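# Transfer deep-well block from nest N1 to nest N2

## Task

Take the 96-well deep-well block out of plate nest N1 and put it into plate nest N2 so that it rests level within N2's locators, with its well A1 (the cut-off corner) at N2's corner labelled A1. Dropping it only a few millimetres while setting it into N2 is acceptable, but a much bigger drop there counts as failure. It counts only if the block stays in place with no help from the robot, so release it and move the gripper away at the end.

## Robot and tools

Robot: two 7-joint arms, left_arm and right_arm, each with a two-finger gripper. The fingers project sideways from the wrist flange: when the flange points straight down they are horizontal, and turning wrist roll swings them around. Either arm can do the job; the idle one may be parked out of the way. Viewed from behind the arms looking out over the table, N1 is the right-hand nest and N2 the other one. Well A1 sits at the block's clipped corner.

Frame: a single scene frame with its origin on the table surface midway between the arms; +z is up, +x points out across the table, and left_arm is mounted on the +y side. The names left and right refer to arms, not to image sides. Positions are in metres; printed hand positions can be somewhat off, more so at long reach.

execute_actions takes "actions", a list with zero or one entry, plus optional "pictures" (boolean). An empty list sends nothing and returns the current state with camera images. An entry {"rows": [...], "steps": n} is a move: 1 to 15 rows, n from 3 to 15 (default 15), one row per control step of 1/30 s, the last row repeating if rows run out. An entry with only {"steps": n} (n up to 300) is a wait, counted from the previous result and including your reply time. A refused call moves nothing.

Each row is one flat list of 16 numbers, each in [-1, 1], covering both arms even if only one moves: left_arm's 7 joints then its opening, then right_arm's 7 joints then its opening. Joint order: waist, shoulder, upper arm roll, elbow, forearm roll, wrist pitch, wrist roll. Joint entries are offsets in joint space, scaled so 1.0 equals 2.036 rad, measured from the joint angles shown in the latest result that listed them (if none yet in this scene, or for a second call in the same reply, from the arm's angles when the action begins). Every row is referenced to that same base, not to the previous row, so all zeros means return to those base angles, not stay put. Stated joint ranges (rad): waist -6.283..6.283, shoulder -2.059..2.094, upper arm roll -6.283..6.283, elbow -0.192..3.927, forearm roll -6.283..6.283, wrist pitch -1.693..3.142, wrist roll -6.283..6.283. Asking for more than 0.010 rad beyond a bound gets the call refused; true bounds may differ by up to 0.010 rad, and a target past the true bound is clipped there, with a "joint sent to its limit" note (possibly about an earlier action). Missing notes do not prove there is room left.

The opening entry is absolute, not an offset: +1 fully open (0.150 m between pads), -1 closed (pads still 0.071 m apart). Between the extremes the fingers go where grip_measured would read the commanded value. To keep hold of something, command at least about 0.04 below the current grip_measured. Pads push with roughly 20 N each; slamming shut can squeeze harder and even pop open.

Motion limits: joint targets move at most 3.14 rad/s with about 0.16 s ramp-up, all joints of an arm arriving together; each step's target stays within 0.623 rad of the measured angle, and is scaled back if it would shift the gripper more than 70 mm. Between calls the arms keep heading to the last row sent until they settle or a step is HELD; the simulation runs on while you reply. Each result is captured 3 steps before its action finishes.

Result lines: per arm, end_effector_position (m) and end_effector_quat_wxyz plus linear and angular velocities in the scene frame; the position is the point between the pads, about 2 cm behind the fingertips; the gripper's +x runs along the fingers and its y axis is the closing direction. "Joint positions" and "Joint velocities" give per arm the seven joints (rad, rad/s) then pad gap (m, m/s). grip_measured is the opening on the command scale (each gripper may be biased by about 1 mm). HELD marks steps where some of your row was not sent. "joint command not followed" means a clearance check altered targets. A torque fault (contact torque at a joint's load limit: waist and shoulder 46.5, upper arm roll, elbow, forearm roll 27.9, wrist pitch and roll 18.6 N m, payload included) makes that arm back off, pause 10 s and drop the rest of the call. MOTOR HOT appears from 65 °C; at 80 °C an OVER-TEMPERATURE FAULT brakes the arm until it cools, so avoid holding loads longer than needed.

zoom_image: "camera" (cam_high, cam_low, cam_left_wrist, cam_right_wrist) and "region" [x0, y0, x1, y1] in that camera's pixels from the top-left, at most 504 by 504. Image sizes: cam_high and cam_low 896x504, wrist cameras 504x504 (fisheye).

finished_scene: {"scene": number of the current scene}. A reply with no tool call ends everything.

Avoid: knocking or placing anything off the table, arms colliding or pushing each other hard, dropping or slamming the block, lowering it into N2 from more than a few millimetres, and heavy pressing. Loose objects may occasionally get nudged by an outside push.

Each tool is called after ">>>" as name(argument=value, ...) on one line, values as JSON.

## Session

>>> execute_actions(actions=[])

Scene clock: 0.00 s of 8400.00 s.
left_arm: end_effector_position=(+0.2541, +0.2960, +0.2186) grip_measured=+1.00 end_effector_quat_wxyz=(+0.964, +0.023, +0.157, -0.214) end_effector_velocity=(+0.001, -0.000, +0.001) end_effector_angular_velocity=(-0.001, -0.003, +0.000) | right_arm: end_effector_position=(+0.5588, +0.0869, +0.2080) grip_measured=+1.00 end_effector_quat_wxyz=(+0.612, -0.628, -0.189, +0.442) end_effector_velocity=(+0.000, -0.000, -0.000) end_effector_angular_velocity=(-0.001, +0.001, +0.001)
Joint positions: left_arm=[-0.185 -0.858  0.038  0.289  0.047  1.466  0.119  0.15 ] | right_arm=[ 0.743  0.527  0.053  1.376 -1.47   1.512  0.386  0.15 ]
Joint velocities: left_arm=[-0.    -0.001  0.001  0.001  0.    -0.001  0.     0.   ] | right_arm=[-0.001  0.     0.     0.    -0.001 -0.001 -0.001  0.   ]

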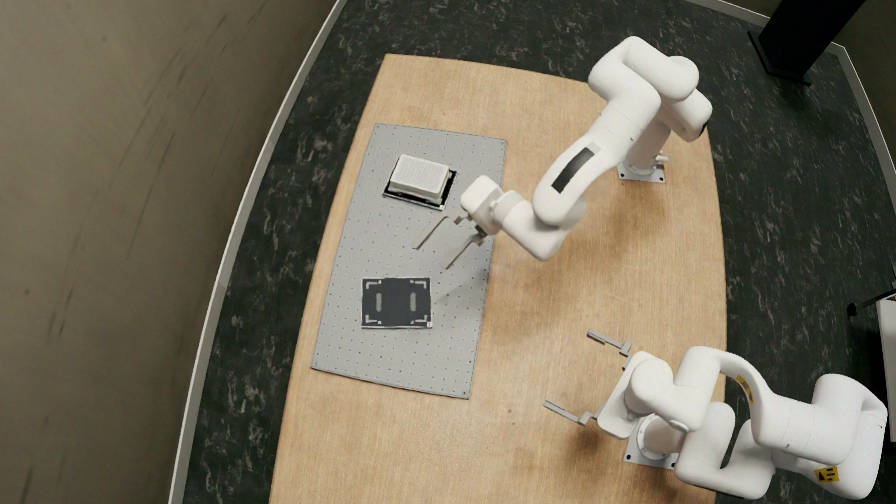

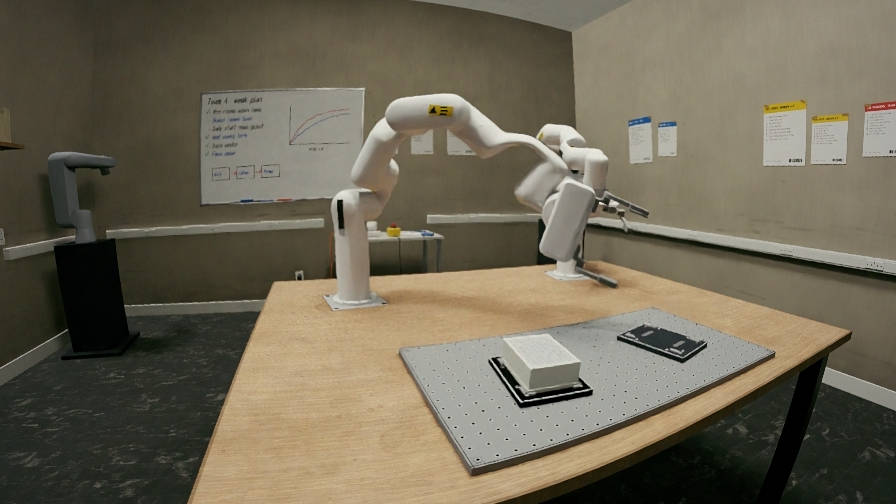

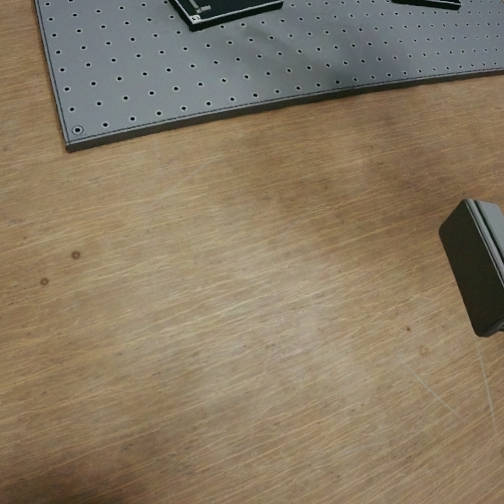

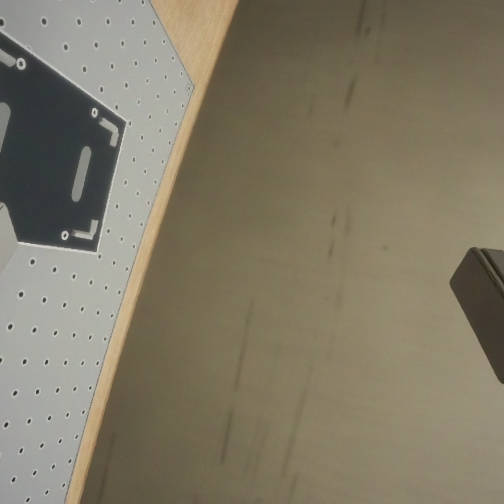

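>>> zoom_image(camera="cam_high", region=[375, 145, 470, 220])

>>> zoom_image(camera="cam_high", region=[350, 265, 445, 340])

>>> zoom_image(camera="cam_low", region=[480, 325, 600, 415])

Region (375, 145, 470, 220) of cam_high's 896x504 image, scaled by 5.305, with more detail than that image has; it fills the top 398 rows of this view, and the rest is white.

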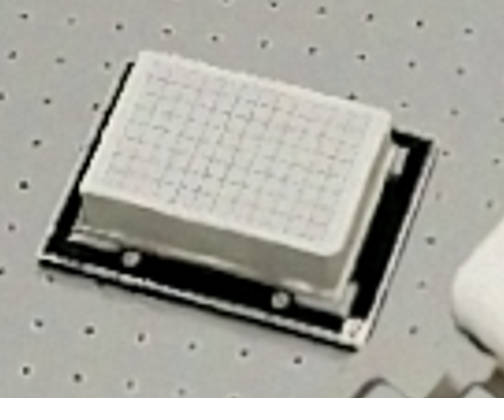

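Region (350, 265, 445, 340) of cam_high's 896x504 image, scaled by 5.305, with more detail than that image has; it fills the top 398 rows of this view, and the rest is white.

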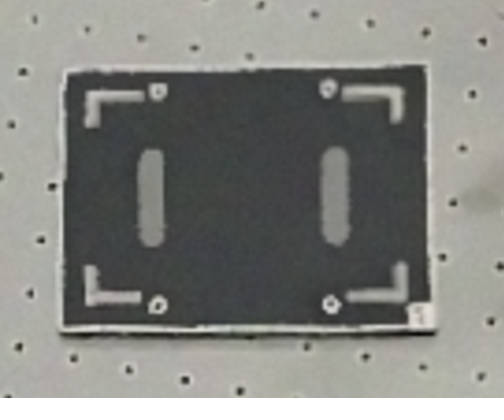

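Region (480, 325, 600, 415) of cam_low's 896x504 image, scaled by 4.200, with more detail than that image has; it fills the top 378 rows of this view, and the rest is white.

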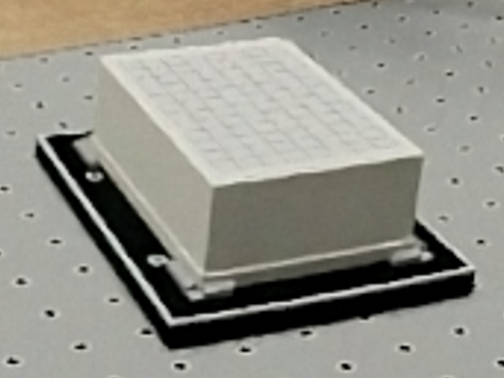

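>>> execute_actions(actions=[{"rows": [[0,0,0,0,0,0,0,1,-0.0095,-0.0023,-0.0016,-0.0062,0.043,-0.037,0.0066,1],[0,0,0,0,0,0,0,1,-0.024,-0.006,-0.004,-0.015,0.107,-0.094,0.016,1],[0,0,0,0,0,0,0,1,-0.047,-0.012,-0.008,-0.031,0.214,-0.187,0.033,1],[0,0,0,0,0,0,0,1,-0.0948,-0.0231,-0.0162,-0.0619,0.4273,-0.3743,0.0658,1]], "steps": 15}])

Scene clock: 1.50 s of 8400.00 s.
left_arm: end_effector_position=(+0.2541, +0.2960, +0.2186) grip_measured=+1.00 end_effector_quat_wxyz=(+0.964, +0.023, +0.157, -0.214) end_effector_velocity=(+0.000, -0.000, +0.001) end_effector_angular_velocity=(-0.001, -0.002, -0.000) | right_arm: end_effector_position=(+0.5835, +0.0513, +0.1802) grip_measured=+1.00 end_effector_quat_wxyz=(+0.903, -0.220, -0.121, +0.348) end_effector_velocity=(+0.176, -0.112, +0.174) end_effector_angular_velocity=(+2.202, +0.475, -1.263)
Joint positions: left_arm=[-0.185 -0.858  0.038  0.289  0.047  1.466  0.119  0.15 ] | right_arm=[ 0.567  0.485  0.019  1.262 -0.716  0.841  0.505  0.15 ]
Joint velocities: left_arm=[-0.    -0.     0.     0.002  0.     0.     0.     0.   ] | right_arm=[-0.346 -0.109 -0.057 -0.184  1.839 -1.444  0.241  0.   ]
Steps of this call (steps 1 to 33: nothing new was sent; steps 34 to 45: the first 12 steps of this action). Readings (joint positions):
34: left_arm=[-0.185 -0.858 0.038 0.289 0.047 1.466 0.119] | right_arm=[0.743 0.527 0.053 1.376 -1.470 1.512 0.386]
35: left_arm=[-0.185 -0.858 0.038 0.289 0.047 1.466 0.119] | right_arm=[0.742 0.526 0.053 1.375 -1.462 1.505 0.387]
37: left_arm=[-0.185 -0.858 0.038 0.289 0.047 1.466 0.119] | right_arm=[0.730 0.522 0.052 1.368 -1.400 1.449 0.397]
41: left_arm=[-0.185 -0.858 0.038 0.289 0.047 1.466 0.119] | right_arm=[0.647 0.503 0.038 1.311 -1.072 1.141 0.454]
45: the state above

>>> execute_actions(actions=[{"rows": [[0,0,0,0,0,0,0,1,-0.025,0.002,-0.002,-0.017,0.10,-0.057,0.015,1],[0,0,0,0,0,0,0,1,-0.045,0.008,-0.004,-0.032,0.16,-0.075,0.026,1],[0,0,0,0,0,0,0,1,-0.07,0.014,-0.006,-0.049,0.235,-0.097,0.04,1],[0,0,0,0,0,0,0,1,-0.1090,0.0244,-0.0093,-0.0764,0.3517,-0.1322,0.0619,1]], "steps": 15}])

>>> execute_actions(actions=[{"steps": 15}], pictures=true)

Scene clock: 2.03 s of 8400.00 s.
left_arm: end_effector_position=(+0.2541, +0.2960, +0.2186) grip_measured=+1.00 end_effector_quat_wxyz=(+0.964, +0.023, +0.157, -0.214) end_effector_velocity=(+0.000, -0.000, +0.000) end_effector_angular_velocity=(-0.000, -0.001, -0.000) | right_arm: end_effector_position=(+0.6361, -0.0887, +0.1291) grip_measured=+1.00 end_effector_quat_wxyz=(+0.996, -0.047, -0.034, +0.070) end_effector_velocity=(+0.084, -0.462, -0.183) end_effector_angular_velocity=(+0.625, +0.426, -1.619)
Joint positions: left_arm=[-0.185 -0.858  0.038  0.289  0.047  1.466  0.119  0.15 ] | right_arm=[ 0.413  0.518  0.007  1.154 -0.202  0.633  0.594  0.15 ]
Joint velocities: left_arm=[-0. -0.  0.  0. -0. -0.  0.  0.] | right_arm=[-0.421  0.108 -0.051 -0.289  1.21  -0.362  0.224  0.   ]
Steps of this call (steps 1 to 3: the last 3 steps of your previous action; step 4: the robot went on to your last target; steps 5 to 16: the first 12 steps of this action). Readings (joint positions):
5: left_arm=[-0.185 -0.858 0.038 0.289 0.047 1.466 0.119] | right_arm=[0.551 0.479 0.021 1.252 -0.606 0.754 0.519]
6: left_arm=[-0.185 -0.858 0.038 0.289 0.047 1.466 0.119] | right_arm=[0.550 0.480 0.022 1.250 -0.596 0.750 0.521]
8: left_arm=[-0.185 -0.858 0.038 0.289 0.047 1.466 0.119] | right_arm=[0.531 0.486 0.024 1.236 -0.535 0.730 0.532]
12: left_arm=[-0.185 -0.858 0.038 0.289 0.047 1.466 0.119] | right_arm=[0.469 0.503 0.012 1.193 -0.366 0.682 0.564]
16: the state above

Scene clock: 2.53 s of 8400.00 s.
left_arm: end_effector_position=(+0.2541, +0.2960, +0.2186) grip_measured=+1.00 end_effector_quat_wxyz=(+0.964, +0.023, +0.157, -0.214) end_effector_velocity=(-0.000, +0.000, +0.000) end_effector_angular_velocity=(-0.001, -0.000, +0.001) | right_arm: end_effector_position=(+0.6431, -0.1649, +0.1000) grip_measured=+1.00 end_effector_quat_wxyz=(+0.998, +0.000, -0.000, -0.066) end_effector_velocity=(+0.003, -0.017, -0.005) end_effector_angular_velocity=(-0.011, +0.008, -0.025)
Joint positions: left_arm=[-0.185 -0.858  0.038  0.289  0.047  1.466  0.119  0.15 ] | right_arm=[ 0.346  0.535  0.001  1.107 -0.001  0.572  0.631  0.15 ]
Joint velocities: left_arm=[ 0.    -0.001  0.001 -0.    -0.     0.    -0.     0.   ] | right_arm=[-0.011  0.004 -0.015 -0.007  0.003  0.001 -0.     0.   ]
Kept back: nothing.
Steps of this call (steps 1 to 3: the last 3 steps of your previous action; steps 4 to 15: the robot went on to your last target). Readings (joint positions):
1: left_arm=[-0.185 -0.858 0.038 0.289 0.047 1.466 0.119] | right_arm=[0.399 0.521 0.005 1.144 -0.162 0.621 0.601]
2: left_arm=[-0.185 -0.858 0.038 0.289 0.047 1.466 0.119] | right_arm=[0.386 0.525 0.004 1.135 -0.122 0.609 0.609]
4: left_arm=[-0.185 -0.858 0.038 0.289 0.047 1.466 0.119] | right_arm=[0.360 0.531 0.001 1.117 -0.049 0.587 0.622]
8: left_arm=[-0.185 -0.858 0.038 0.289 0.047 1.466 0.119] | right_arm=[0.344 0.536 -0.002 1.106 -0.004 0.573 0.631]
15: the state above

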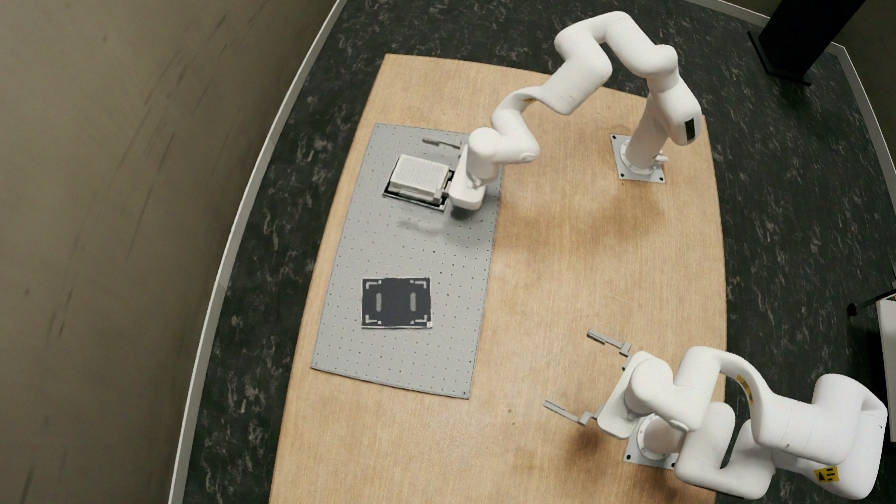

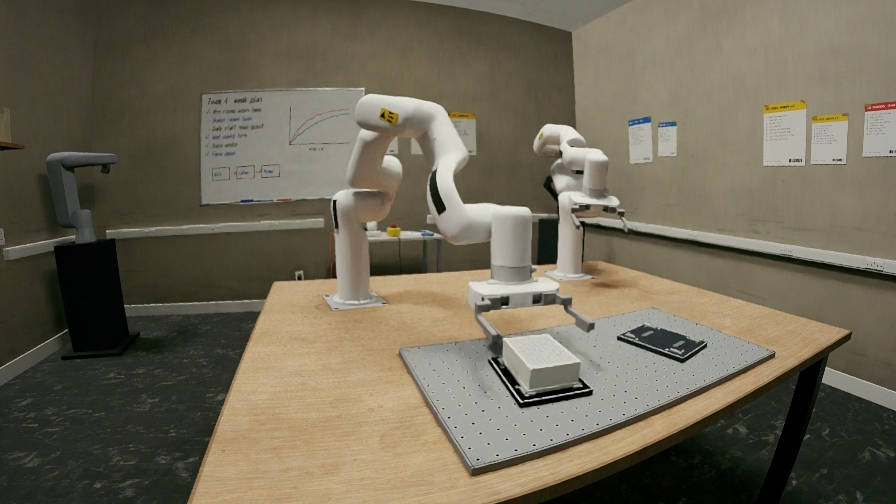

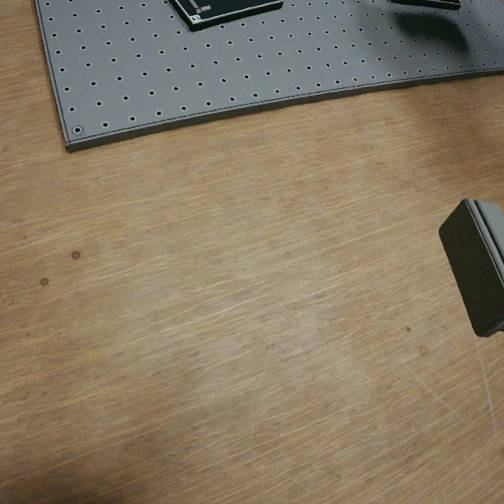

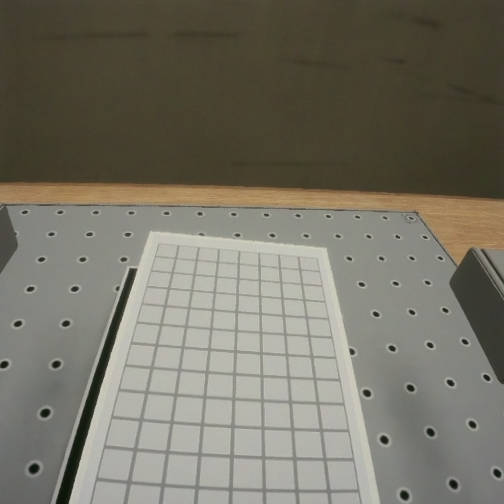

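>>> zoom_image(camera="cam_high", region=[375, 130, 475, 220])

Region (375, 130, 475, 220) of cam_high's 896x504 image, scaled by 5.040, with more detail than that image has; it fills the top 454 rows of this view, and the rest is white.

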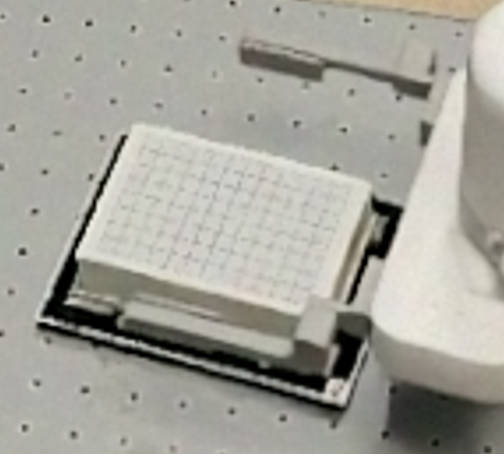

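>>> execute_actions(actions=[{"rows": [[0,0,0,0,0,0,0,1,0.0005,0.003,-0.0005,0.001,0.0005,-0.002,0.004,1],[0,0,0,0,0,0,0,1,0.0012,0.009,-0.0005,0.003,0.0005,-0.006,0.009,0.9],[0,0,0,0,0,0,0,1,0.002,0.017,-0.0005,0.0055,0.0005,-0.0115,0.015,0.8],[0,0,0,0,0,0,0,1,0.0028,0.025,-0.0005,0.008,0.0005,-0.017,0.02,0.7],[0,0,0,0,0,0,0,1,0.0035,0.034,-0.0005,0.0105,0.0005,-0.0235,0.0237,0.6],[0,0,0,0,0,0,0,1,0.0035,0.042,-0.0005,0.0125,0.0005,-0.0295,0.0237,0.5],[0,0,0,0,0,0,0,1,0.0035,0.050,-0.0005,0.0145,0.0005,-0.0355,0.0237,0.4],[0,0,0,0,0,0,0,1,0.0035,0.057,-0.0005,0.0162,0.0005,-0.0408,0.0237,0.3],[0,0,0,0,0,0,0,1,0.0035,0.0625,-0.0005,0.0175,0.0005,-0.045,0.0237,0.2],[0,0,0,0,0,0,0,1,0.0035,0.066,-0.0005,0.0183,0.0005,-0.0477,0.0237,0.1],[0,0,0,0,0,0,0,1,0.0035,0.0681,-0.0005,0.0187,0.0005,-0.0494,0.0237,0],[0,0,0,0,0,0,0,1,0.0035,0.0681,-0.0005,0.0187,0.0005,-0.0494,0.0237,-0.1],[0,0,0,0,0,0,0,1,0.0035,0.0681,-0.0005,0.0187,0.0005,-0.0494,0.0237,-0.2],[0,0,0,0,0,0,0,1,0.0035,0.0681,-0.0005,0.0187,0.0005,-0.0494,0.0237,-0.3]], "steps": 15}])

>>> execute_actions(actions=[{"steps": 9}], pictures=true)

Scene clock: 3.40 s of 8400.00 s.
left_arm: end_effector_position=(+0.2541, +0.2960, +0.2186) grip_measured=+1.00 end_effector_quat_wxyz=(+0.964, +0.023, +0.157, -0.214) end_effector_velocity=(-0.000, -0.000, -0.000) end_effector_angular_velocity=(+0.000, +0.001, -0.000) | right_arm: end_effector_position=(+0.6422, -0.1673, +0.0491) grip_measured=-0.02 end_effector_quat_wxyz=(+0.996, -0.001, +0.002, -0.088) end_effector_velocity=(-0.006, -0.011, -0.101) end_effector_angular_velocity=(-0.015, +0.021, -0.017)
Joint positions: left_arm=[-0.185 -0.858  0.038  0.289  0.047  1.466  0.119  0.15 ] | right_arm=[0.353 0.664 0.    1.14  0.    0.481 0.679 0.11 ]
Joint velocities: left_arm=[-0.     0.     0.    -0.001 -0.     0.     0.     0.   ] | right_arm=[-0.004  0.237 -0.005  0.043  0.002 -0.168  0.008 -0.119]
Steps of this call (steps 1 to 14: the robot went on to your last target; steps 15 to 26: the first 12 steps of this action). Readings (joint positions):
15: left_arm=[-0.185 -0.858 0.038 0.289 0.047 1.466 0.119] | right_arm=[0.345 0.535 0.000 1.107 -0.000 0.572 0.632]
16: left_arm=[-0.185 -0.858 0.038 0.289 0.047 1.466 0.119] | right_arm=[0.345 0.537 -0.000 1.108 0.000 0.570 0.635]
18: left_arm=[-0.185 -0.858 0.038 0.289 0.047 1.466 0.119] | right_arm=[0.347 0.550 -0.000 1.114 0.000 0.560 0.647]
22: left_arm=[-0.185 -0.858 0.038 0.289 0.047 1.466 0.119] | right_arm=[0.352 0.609 0.000 1.130 0.000 0.520 0.675]
26: the state above

Scene clock: 3.70 s of 8400.00 s.
left_arm: end_effector_position=(+0.2541, +0.2960, +0.2186) grip_measured=+1.00 end_effector_quat_wxyz=(+0.964, +0.023, +0.157, -0.214) end_effector_velocity=(-0.000, +0.000, -0.001) end_effector_angular_velocity=(+0.000, +0.001, +0.001) | right_arm: end_effector_position=(+0.6440, -0.1666, +0.0480) grip_measured=-0.30 end_effector_quat_wxyz=(+0.996, +0.001, -0.001, -0.088) end_effector_velocity=(-0.004, -0.001, -0.008) end_effector_angular_velocity=(-0.007, +0.012, +0.003)
Joint positions: left_arm=[-0.185 -0.858  0.038  0.289  0.047  1.466  0.119  0.15 ] | right_arm=[ 0.353  0.672 -0.     1.146  0.     0.471  0.679  0.099]
Joint velocities: left_arm=[-0.     0.     0.    -0.001 -0.     0.    -0.001  0.   ] | right_arm=[ 0.002  0.007  0.    -0.007 -0.001  0.     0.    -0.   ]
Kept back: nothing.
Steps of this call (steps 1 to 3: the last 3 steps of your previous action; steps 4 to 9: the robot went on to your last target). Readings (joint positions):
1: left_arm=[-0.185 -0.858 0.038 0.289 0.047 1.466 0.119] | right_arm=[0.353 0.670 0.000 1.141 0.000 0.477 0.679]
2: left_arm=[-0.185 -0.858 0.038 0.289 0.047 1.466 0.119] | right_arm=[0.353 0.673 -0.000 1.142 0.000 0.475 0.679]
4: left_arm=[-0.185 -0.858 0.038 0.289 0.047 1.466 0.119] | right_arm=[0.353 0.673 -0.000 1.144 0.000 0.472 0.679]
8: left_arm=[-0.185 -0.858 0.038 0.289 0.047 1.466 0.119] | right_arm=[0.353 0.672 -0.000 1.146 0.000 0.471 0.679]
9: the state above

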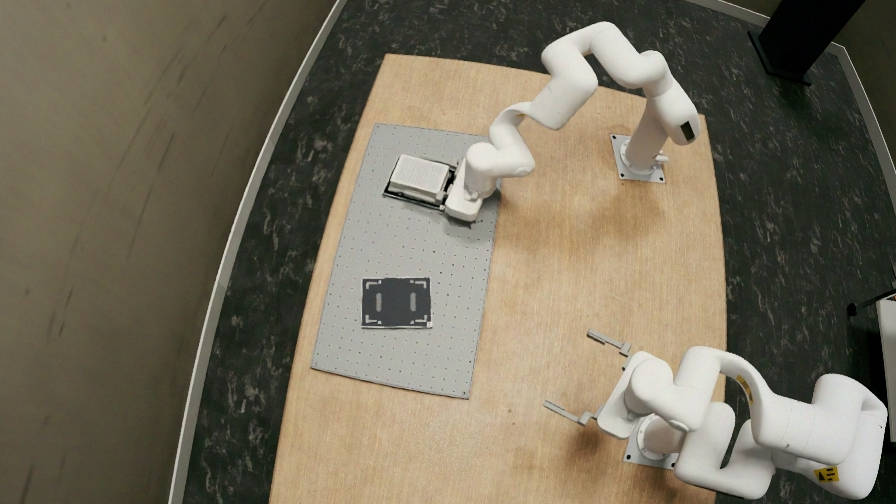

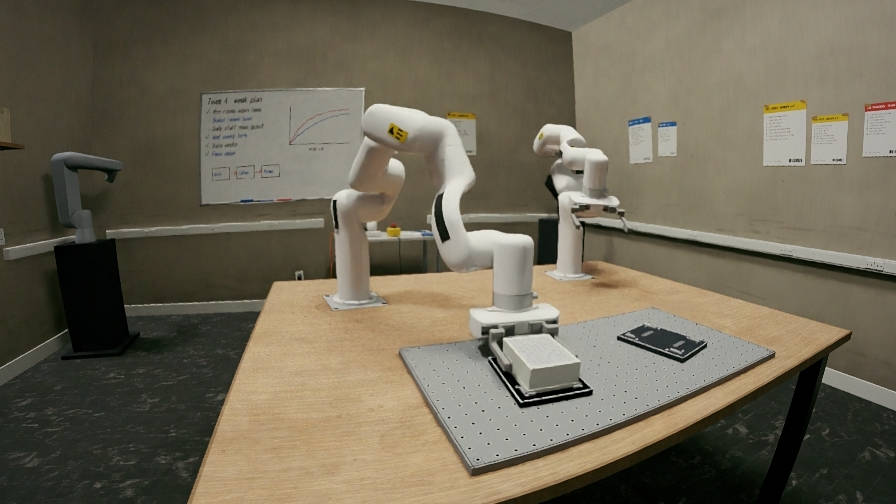

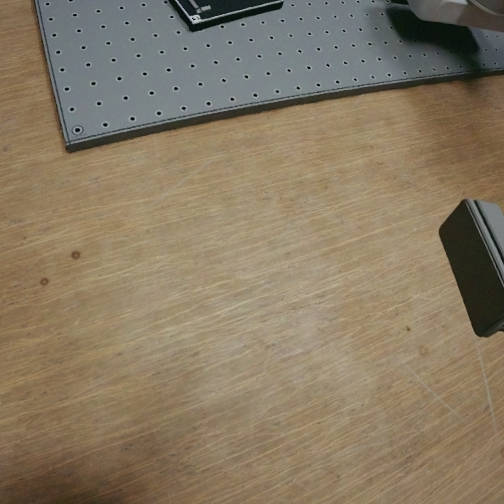

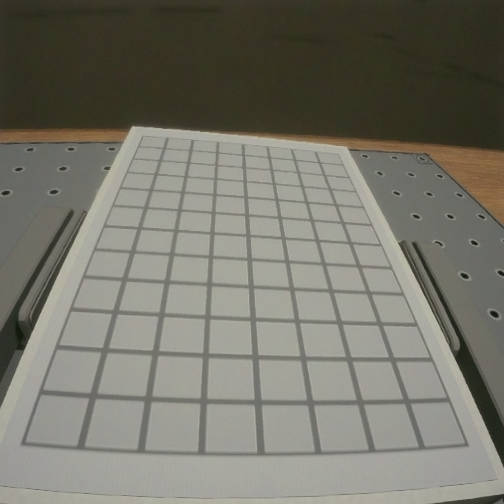

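>>> execute_actions(actions=[{"rows": [[0,0,0,0,0,0,0,1,0.0005,0.0005,0,-0.0005,0,0,-0.001,-0.35],[0,0,0,0,0,0,0,1,0.001,0.0005,0,-0.0005,0,0,-0.002,-0.4],[0,0,0,0,0,0,0,1,0.001,0.0005,0,-0.0005,0,0,-0.002,-0.45],[0,0,0,0,0,0,0,1,0.001,0.0005,0,-0.0005,0,0,-0.002,-0.5],[0,0,0,0,0,0,0,1,0.001,0.0005,0,-0.0005,0,0,-0.002,-0.54],[0,0,0,0,0,0,0,1,0.001,0.0005,0,-0.0005,0,0,-0.002,-0.58],[0,0,0,0,0,0,0,1,0.001,0.0005,0,-0.0005,0,0,-0.002,-0.61],[0,0,0,0,0,0,0,1,0.001,0.0005,0,-0.0005,0,0,-0.002,-0.64],[0,0,0,0,0,0,0,1,0.001,0.0005,0,-0.0005,0,0,-0.002,-0.67],[0,0,0,0,0,0,0,1,0.001,0.0005,0,-0.0005,0,0,-0.002,-0.70],[0,0,0,0,0,0,0,1,0.001,0.0005,0,-0.0005,0,0,-0.002,-0.74],[0,0,0,0,0,0,0,1,0.001,0.0005,0,-0.0005,0,0,-0.002,-0.78]], "steps": 15}], pictures=true)

Scene clock: 4.37 s of 8400.00 s.
left_arm: end_effector_position=(+0.2541, +0.2960, +0.2186) grip_measured=+1.00 end_effector_quat_wxyz=(+0.964, +0.023, +0.157, -0.214) end_effector_velocity=(+0.000, +0.000, +0.000) end_effector_angular_velocity=(+0.000, +0.000, +0.001) | right_arm: end_effector_position=(+0.6431, -0.1650, +0.0470) grip_measured=-0.68 end_effector_quat_wxyz=(+0.996, +0.000, -0.000, -0.085) end_effector_velocity=(-0.001, +0.002, -0.000) end_effector_angular_velocity=(+0.001, +0.001, +0.002)
Joint positions: left_arm=[-0.185 -0.858  0.038  0.289  0.047  1.466  0.119  0.15 ] | right_arm=[0.355 0.673 0.    1.145 0.    0.471 0.675 0.084]
Joint velocities: left_arm=[-0.     0.001  0.     0.001 -0.     0.    -0.001  0.   ] | right_arm=[ 0.002  0.     0.001 -0.     0.001  0.     0.001 -0.   ]
Steps of this call (steps 1 to 8: the robot went on to your last target; steps 9 to 20: the first 12 steps of this action). Readings (joint positions):
9: left_arm=[-0.185 -0.858 0.038 0.289 0.047 1.466 0.119] | right_arm=[0.353 0.673 0.000 1.145 0.000 0.471 0.679]
10: left_arm=[-0.185 -0.858 0.038 0.289 0.047 1.466 0.119] | right_arm=[0.353 0.673 -0.000 1.145 0.000 0.471 0.679]
12: left_arm=[-0.185 -0.858 0.038 0.289 0.047 1.466 0.119] | right_arm=[0.354 0.673 -0.000 1.145 0.000 0.471 0.677]
16: left_arm=[-0.185 -0.858 0.038 0.289 0.047 1.466 0.119] | right_arm=[0.355 0.673 0.000 1.145 0.000 0.471 0.675]
20: the state above

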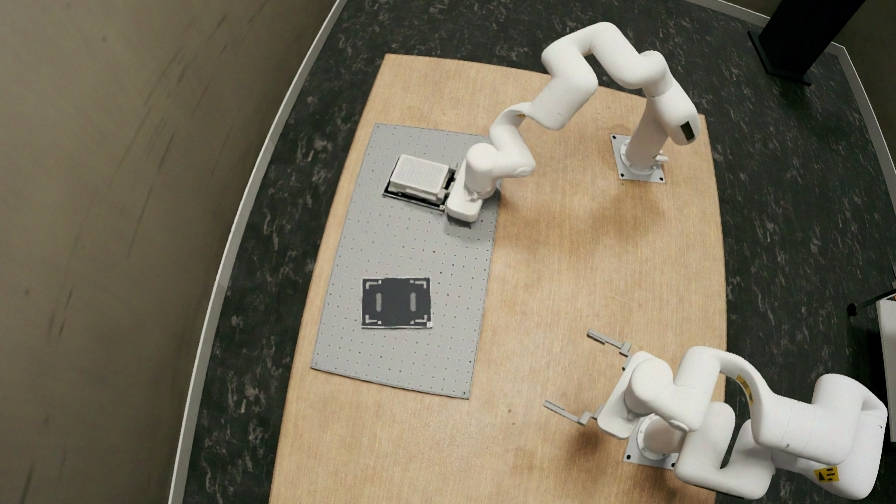

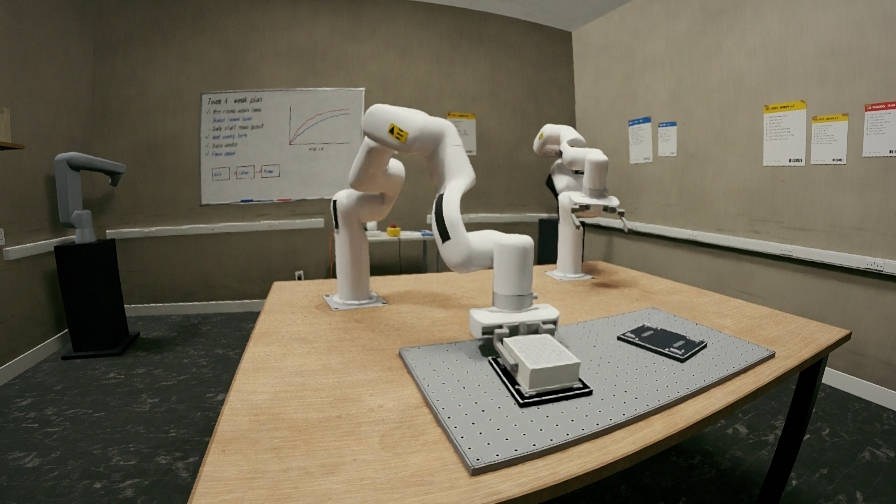

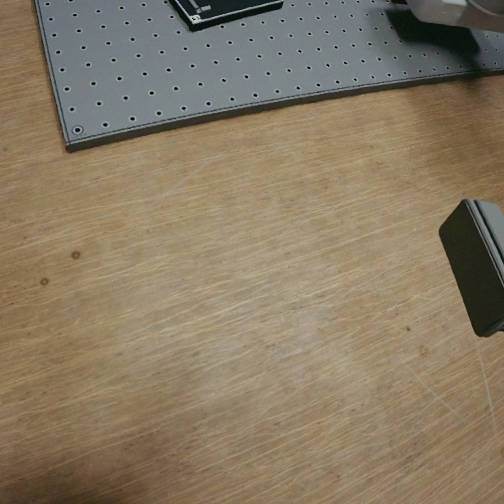

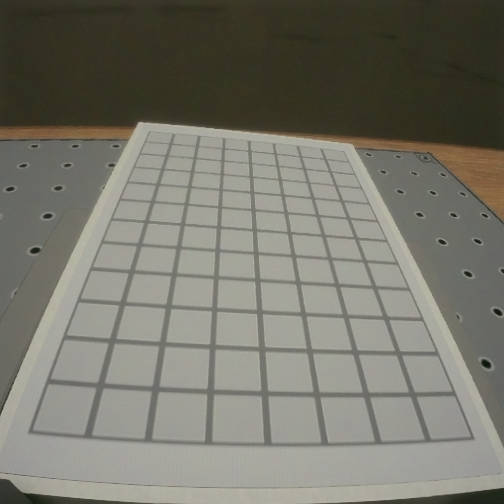

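>>> execute_actions(actions=[{"rows": [[0,0,0,0,0,0,0,1,0,-0.002,0,-0.0005,0,0.0016,0,-0.78],[0,0,0,0,0,0,0,1,0,-0.005,0,-0.0012,0,0.0039,0,-0.78],[0,0,0,0,0,0,0,1,0,-0.009,0,-0.0021,0,0.0071,0,-0.78],[0,0,0,0,0,0,0,1,0,-0.0135,0,-0.0031,0,0.0106,0,-0.78],[0,0,0,0,0,0,0,1,0,-0.018,0,-0.0041,0,0.0141,0,-0.78],[0,0,0,0,0,0,0,1,0,-0.0225,0,-0.0052,0,0.0177,0,-0.78],[0,0,0,0,0,0,0,1,0,-0.0267,0,-0.0061,0,0.021,0,-0.78],[0,0,0,0,0,0,0,1,0,-0.0302,0,-0.0069,0,0.0237,0,-0.78],[0,0,0,0,0,0,0,1,0,-0.0328,0,-0.0075,0,0.0257,0,-0.78],[0,0,0,0,0,0,0,1,0,-0.0344,0,-0.0079,0,0.027,0,-0.78]], "steps": 15}])

>>> execute_actions(actions=[{"rows": [[0,0,0,0,0,0,0,1,0.0034,0.0052,0,0.0099,0,0.0046,0,-0.78],[0,0,0,0,0,0,0,1,0.0085,0.0131,0,0.0246,0,0.0115,0,-0.78],[0,0,0,0,0,0,0,1,0.0171,0.0262,0,0.0493,0,0.0231,0,-0.78],[0,0,0,0,0,0,0,1,0.0273,0.0419,0,0.0788,0,0.0369,0,-0.78],[0,0,0,0,0,0,0,1,0.0392,0.0603,0,0.1133,0,0.0530,0,-0.78],[0,0,0,0,0,0,0,1,0.0529,0.0812,0,0.1527,0,0.0715,0,-0.78],[0,0,0,0,0,0,0,1,0.0665,0.1022,0,0.1921,0,0.0899,0,-0.78],[0,0,0,0,0,0,0,1,0.0801,0.1231,0,0.2315,0,0.1083,0,-0.78],[0,0,0,0,0,0,0,1,0.0938,0.1441,0,0.2709,0,0.1268,0,-0.78],[0,0,0,0,0,0,0,1,0.1074,0.1651,0,0.3103,0,0.1452,0,-0.78],[0,0,0,0,0,0,0,1,0.1211,0.1860,0,0.3497,0,0.1637,0,-0.78],[0,0,0,0,0,0,0,1,0.1347,0.2070,0,0.3891,0,0.1821,0,-0.78],[0,0,0,0,0,0,0,1,0.1483,0.2279,0,0.4285,0,0.2005,0,-0.78],[0,0,0,0,0,0,0,1,0.1603,0.2463,0,0.4630,0,0.2167,0,-0.78],[0,0,0,0,0,0,0,1,0.1705,0.2620,0,0.4925,0,0.2305,-0.0004,-0.78]], "steps": 15}])

>>> execute_actions(actions=[{"steps": 22}])

Scene clock: 5.37 s of 8400.00 s.
left_arm: end_effector_position=(+0.2541, +0.2960, +0.2186) grip_measured=+1.00 end_effector_quat_wxyz=(+0.964, +0.023, +0.157, -0.214) end_effector_velocity=(-0.000, +0.000, -0.000) end_effector_angular_velocity=(+0.001, -0.000, +0.000) | right_arm: end_effector_position=(+0.6437, -0.1647, +0.0746) grip_measured=-0.68 end_effector_quat_wxyz=(+0.996, +0.001, -0.001, -0.085) end_effector_velocity=(+0.002, +0.001, +0.037) end_effector_angular_velocity=(+0.005, -0.010, -0.000)
Joint positions: left_arm=[-0.185 -0.858  0.038  0.289  0.047  1.466  0.119  0.15 ] | right_arm=[ 0.355  0.606 -0.     1.131  0.     0.523  0.675  0.084]
Joint velocities: left_arm=[-0.    -0.001 -0.001 -0.001  0.    -0.    -0.001  0.   ] | right_arm=[-0.    -0.084  0.    -0.014 -0.001  0.06   0.001 -0.   ]
Steps of this call (steps 1 to 3: the last 3 steps of your previous action; steps 4 to 15: the robot went on to your last target; steps 16 to 18: nothing new was sent; steps 19 to 30: the first 12 steps of this action). Readings (joint positions):
19: left_arm=[-0.185 -0.858 0.038 0.289 0.047 1.466 0.119] | right_arm=[0.355 0.673 0.000 1.145 0.000 0.471 0.675]
20: left_arm=[-0.185 -0.858 0.038 0.289 0.047 1.466 0.119] | right_arm=[0.355 0.672 0.000 1.144 0.000 0.473 0.675]
22: left_arm=[-0.185 -0.858 0.038 0.289 0.047 1.466 0.119] | right_arm=[0.355 0.665 0.000 1.142 0.000 0.479 0.675]
26: left_arm=[-0.185 -0.858 0.038 0.289 0.047 1.466 0.119] | right_arm=[0.355 0.632 -0.000 1.135 0.000 0.504 0.675]
30: the state above

Scene clock: 5.87 s of 8400.00 s.
left_arm: end_effector_position=(+0.2541, +0.2960, +0.2186) grip_measured=+1.00 end_effector_quat_wxyz=(+0.964, +0.023, +0.157, -0.214) end_effector_velocity=(-0.000, -0.000, -0.000) end_effector_angular_velocity=(-0.000, +0.001, -0.000) | right_arm: end_effector_position=(+0.6719, -0.0352, +0.0750) grip_measured=-0.68 end_effector_quat_wxyz=(+1.000, +0.001, -0.000, -0.016) end_effector_velocity=(+0.037, +0.471, -0.005) end_effector_angular_velocity=(-0.008, +0.002, +0.492)
Joint positions: left_arm=[-0.185 -0.858  0.038  0.289  0.047  1.466  0.119  0.15 ] | right_arm=[0.491 0.811 0.001 1.52  0.    0.707 0.675 0.084]
Joint velocities: left_arm=[-0.     0.    -0.    -0.    -0.     0.001  0.     0.   ] | right_arm=[ 0.5    0.775 -0.009  1.443  0.     0.674  0.001  0.   ]
Steps of this call (steps 1 to 3: the last 3 steps of your previous action; steps 4 to 15: the first 12 steps of this action, its rows measured from where the robot was after step 3). Readings (joint positions):
3: left_arm=[-0.185 -0.858 0.038 0.289 0.047 1.466 0.119] | right_arm=[0.355 0.603 0.000 1.129 0.000 0.526 0.675]
4: left_arm=[-0.185 -0.858 0.038 0.289 0.047 1.466 0.119] | right_arm=[0.355 0.604 -0.000 1.129 0.000 0.526 0.675]
5: left_arm=[-0.185 -0.858 0.038 0.289 0.047 1.466 0.119] | right_arm=[0.356 0.607 -0.001 1.133 0.000 0.529 0.675]
7: left_arm=[-0.185 -0.858 0.038 0.289 0.047 1.466 0.119] | right_arm=[0.367 0.625 -0.002 1.166 0.001 0.545 0.676]
11: left_arm=[-0.185 -0.858 0.038 0.289 0.047 1.466 0.119] | right_arm=[0.423 0.710 -0.001 1.330 0.000 0.619 0.675]
15: the state above

Scene clock: 6.60 s of 8400.00 s.
left_arm: end_effector_position=(+0.2541, +0.2960, +0.2186) grip_measured=+1.00 end_effector_quat_wxyz=(+0.964, +0.023, +0.157, -0.214) end_effector_velocity=(+0.000, +0.000, +0.000) end_effector_angular_velocity=(-0.000, +0.000, +0.000) | right_arm: end_effector_position=(+0.6422, +0.1525, +0.0752) grip_measured=-0.68 end_effector_quat_wxyz=(+0.996, -0.000, -0.001, +0.087) end_effector_velocity=(-0.023, +0.025, -0.004) end_effector_angular_velocity=(+0.012, +0.018, +0.037)
Joint positions: left_arm=[-0.185 -0.858  0.038  0.289  0.047  1.466  0.119  0.15 ] | right_arm=[ 0.699  1.136 -0.002  2.131  0.     0.995  0.675  0.084]
Joint velocities: left_arm=[ 0.     0.001  0.     0.001 -0.    -0.001 -0.     0.   ] | right_arm=[ 0.027  0.005  0.022  0.004  0.002  0.002 -0.001 -0.   ]
Kept back: nothing.
Steps of this call (steps 1 to 3: the last 3 steps of your previous action; steps 4 to 22: the robot went on to your last target). Readings (joint positions):
1: left_arm=[-0.185 -0.858 0.038 0.289 0.047 1.466 0.119] | right_arm=[0.507 0.837 0.001 1.568 0.000 0.730 0.675]
2: left_arm=[-0.185 -0.858 0.038 0.289 0.047 1.466 0.119] | right_arm=[0.524 0.863 0.001 1.617 0.000 0.753 0.675]
4: left_arm=[-0.185 -0.858 0.038 0.289 0.047 1.466 0.119] | right_arm=[0.558 0.915 0.001 1.715 0.000 0.799 0.675]
8: left_arm=[-0.185 -0.858 0.038 0.289 0.047 1.466 0.119] | right_arm=[0.627 1.021 0.001 1.913 0.000 0.892 0.675]
22: the state above

>>> execute_actions(actions=[{"rows": [[0,0,0,0,0,0,0,1,0.0016,0.0015,0.001,0.0009,0,-0.0006,-0.0004,-0.78],[0,0,0,0,0,0,0,1,0.0016,0.0035,0.001,0.0017,0,-0.0017,-0.0004,-0.78],[0,0,0,0,0,0,0,1,0.0016,0.006,0.001,0.0028,0,-0.0031,-0.0004,-0.78],[0,0,0,0,0,0,0,1,0.0016,0.0085,0.001,0.0039,0,-0.0046,-0.0004,-0.78],[0,0,0,0,0,0,0,1,0.0016,0.011,0.001,0.0049,0,-0.006,-0.0004,-0.78],[0,0,0,0,0,0,0,1,0.0016,0.013,0.001,0.0058,0,-0.0072,-0.0004,-0.78],[0,0,0,0,0,0,0,1,0.0016,0.0147,0.001,0.0065,0,-0.0081,-0.0004,-0.78],[0,0,0,0,0,0,0,1,0.0016,0.0157,0.001,0.0069,0,-0.0087,-0.0004,-0.78]], "steps": 15}])

>>> execute_actions(actions=[{"steps": 6}], pictures=true)

>>> zoom_image(camera="cam_high", region=[350, 265, 445, 340])

>>> zoom_image(camera="cam_low", region=[605, 290, 715, 370])

Scene clock: 7.30 s of 8400.00 s.
left_arm: end_effector_position=(+0.2541, +0.2960, +0.2186) grip_measured=+1.00 end_effector_quat_wxyz=(+0.964, +0.023, +0.157, -0.214) end_effector_velocity=(+0.000, -0.000, +0.000) end_effector_angular_velocity=(-0.000, -0.001, +0.000) | right_arm: end_effector_position=(+0.6392, +0.1547, +0.0581) grip_measured=-0.68 end_effector_quat_wxyz=(+0.996, -0.001, +0.001, +0.090) end_effector_velocity=(+0.004, +0.005, +0.010) end_effector_angular_velocity=(+0.019, -0.017, +0.000)
Joint positions: left_arm=[-0.185 -0.858  0.038  0.289  0.047  1.466  0.119  0.15 ] | right_arm=[0.703 1.168 0.    2.143 0.    0.978 0.674 0.084]
Joint velocities: left_arm=[-0.    -0.     0.     0.001  0.    -0.    -0.     0.   ] | right_arm=[ 0.001  0.001 -0.     0.018 -0.001 -0.009  0.001 -0.   ]
Steps of this call (steps 1 to 9: the robot went on to your last target; steps 10 to 21: the first 12 steps of this action). Readings (joint positions):
10: left_arm=[-0.185 -0.858 0.038 0.289 0.047 1.466 0.119] | right_arm=[0.702 1.137 -0.000 2.132 0.000 0.995 0.675]
11: left_arm=[-0.185 -0.858 0.038 0.289 0.047 1.466 0.119] | right_arm=[0.702 1.137 -0.000 2.132 0.000 0.994 0.674]
13: left_arm=[-0.185 -0.858 0.038 0.289 0.047 1.466 0.119] | right_arm=[0.702 1.142 0.000 2.135 0.000 0.991 0.674]
17: left_arm=[-0.185 -0.858 0.038 0.289 0.047 1.466 0.119] | right_arm=[0.703 1.160 0.001 2.141 0.000 0.982 0.674]
21: the state above

Scene clock: 7.50 s of 8400.00 s.
left_arm: end_effector_position=(+0.2541, +0.2960, +0.2186) grip_measured=+1.00 end_effector_quat_wxyz=(+0.964, +0.023, +0.157, -0.214) end_effector_velocity=(-0.000, +0.000, -0.001) end_effector_angular_velocity=(+0.000, +0.001, -0.000) | right_arm: end_effector_position=(+0.6399, +0.1556, +0.0609) grip_measured=-0.68 end_effector_quat_wxyz=(+0.996, +0.001, -0.000, +0.090) end_effector_velocity=(-0.002, -0.001, -0.006) end_effector_angular_velocity=(-0.008, +0.007, +0.003)
Joint positions: left_arm=[-0.185 -0.858  0.038  0.289  0.047  1.466  0.119  0.15 ] | right_arm=[0.703 1.167 0.    2.146 0.    0.977 0.674 0.084]
Joint velocities: left_arm=[ 0.    -0.    -0.    -0.001  0.     0.     0.     0.   ] | right_arm=[ 0.001  0.003  0.    -0.005 -0.001  0.003 -0.001  0.   ]
Kept back: nothing.
Steps of this call (steps 1 to 3: the last 3 steps of your previous action; steps 4 to 6: the robot went on to your last target). Readings (joint positions):
1: left_arm=[-0.185 -0.858 0.038 0.289 0.047 1.466 0.119] | right_arm=[0.703 1.168 0.000 2.144 0.000 0.977 0.674]
2: left_arm=[-0.185 -0.858 0.038 0.289 0.047 1.466 0.119] | right_arm=[0.703 1.168 0.000 2.145 0.000 0.977 0.674]
4: left_arm=[-0.185 -0.858 0.038 0.289 0.047 1.466 0.119] | right_arm=[0.703 1.167 0.000 2.145 0.000 0.977 0.674]
6: the state above

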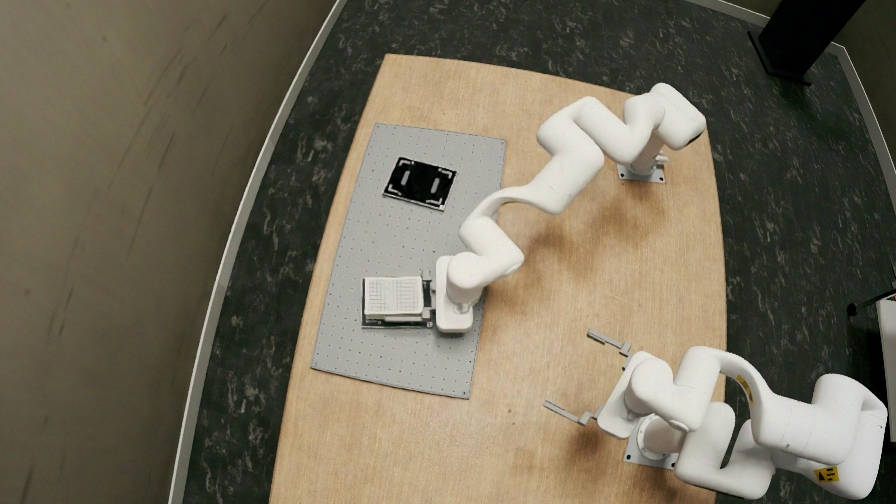

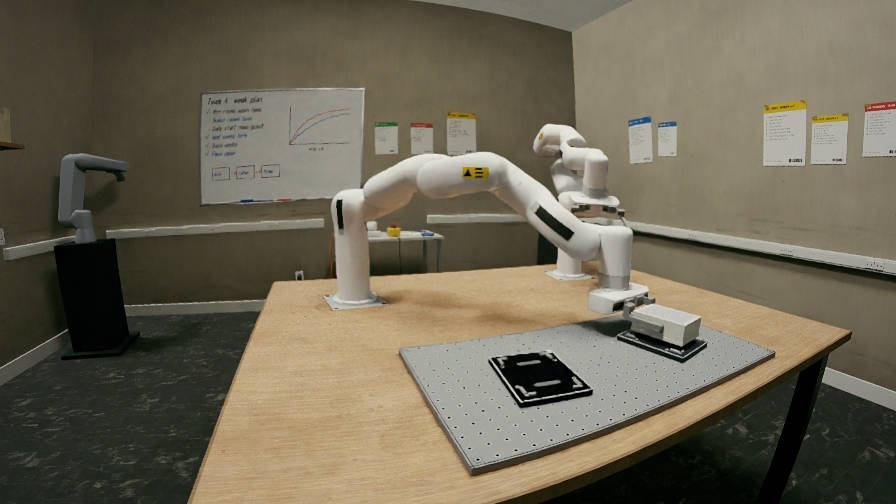

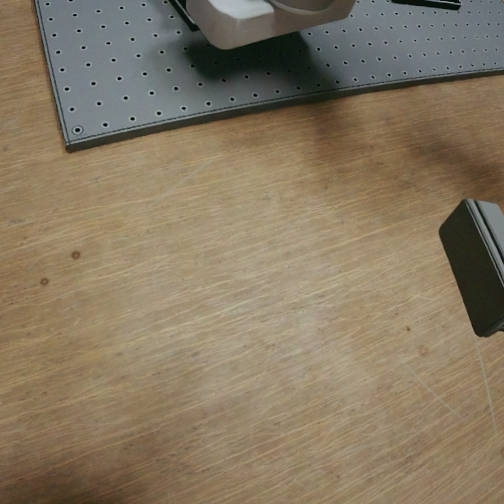

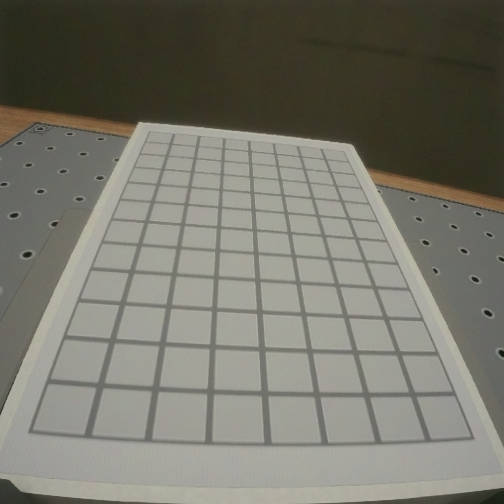

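Region (350, 265, 445, 340) of cam_high's 896x504 image, scaled by 5.305, with more detail than that image has; it fills the top 398 rows of this view, and the rest is white.

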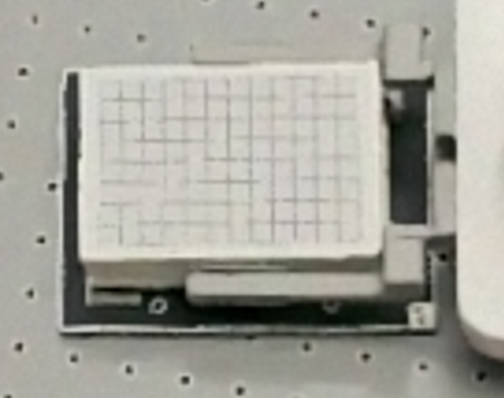

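Region (605, 290, 715, 370) of cam_low's 896x504 image, scaled by 4.582, with more detail than that image has; it fills the top 367 rows of this view, and the rest is white.

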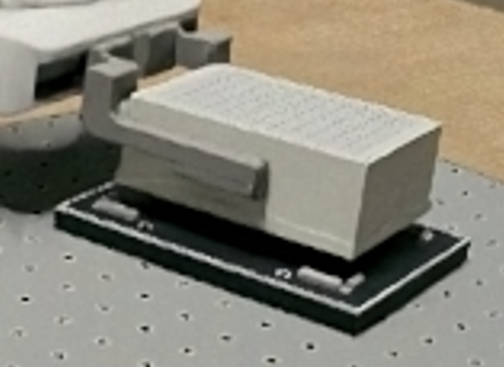

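>>> zoom_image(camera="cam_high", region=[357, 303, 397, 333])

>>> zoom_image(camera="cam_low", region=[655, 328, 715, 365])

>>> zoom_image(camera="cam_low", region=[612, 315, 672, 352])

>>> zoom_image(camera="cam_high", region=[400, 270, 440, 335])

Region (357, 303, 397, 333) of cam_high's 896x504 image, scaled by 12.600, with more detail than that image has; it fills the top 378 rows of this view, and the rest is white.

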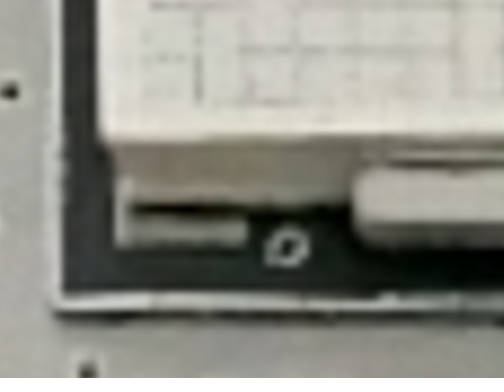

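Region (655, 328, 715, 365) of cam_low's 896x504 image, scaled by 8.400, with more detail than that image has; it fills the top 311 rows of this view, and the rest is white.

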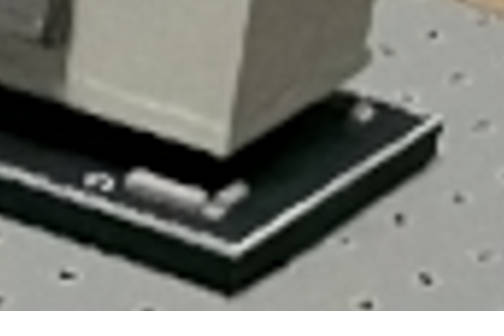

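Region (612, 315, 672, 352) of cam_low's 896x504 image, scaled by 8.400, with more detail than that image has; it fills the top 311 rows of this view, and the rest is white.

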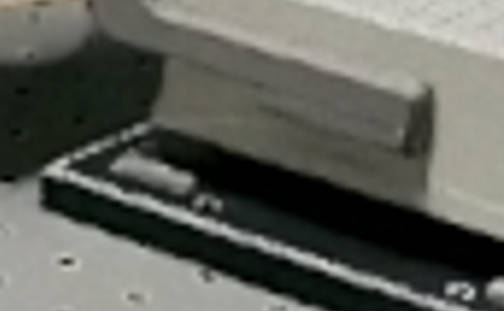

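Region (400, 270, 440, 335) of cam_high's 896x504 image, scaled by 7.754, with more detail than that image has; it fills the left 310 columns of this view, and the rest is white.

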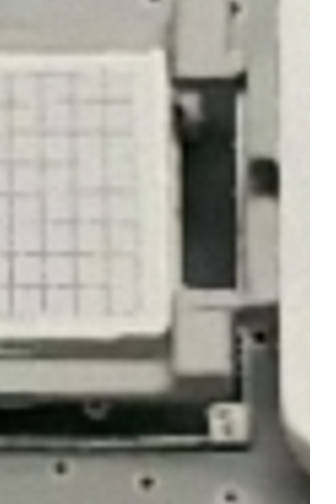

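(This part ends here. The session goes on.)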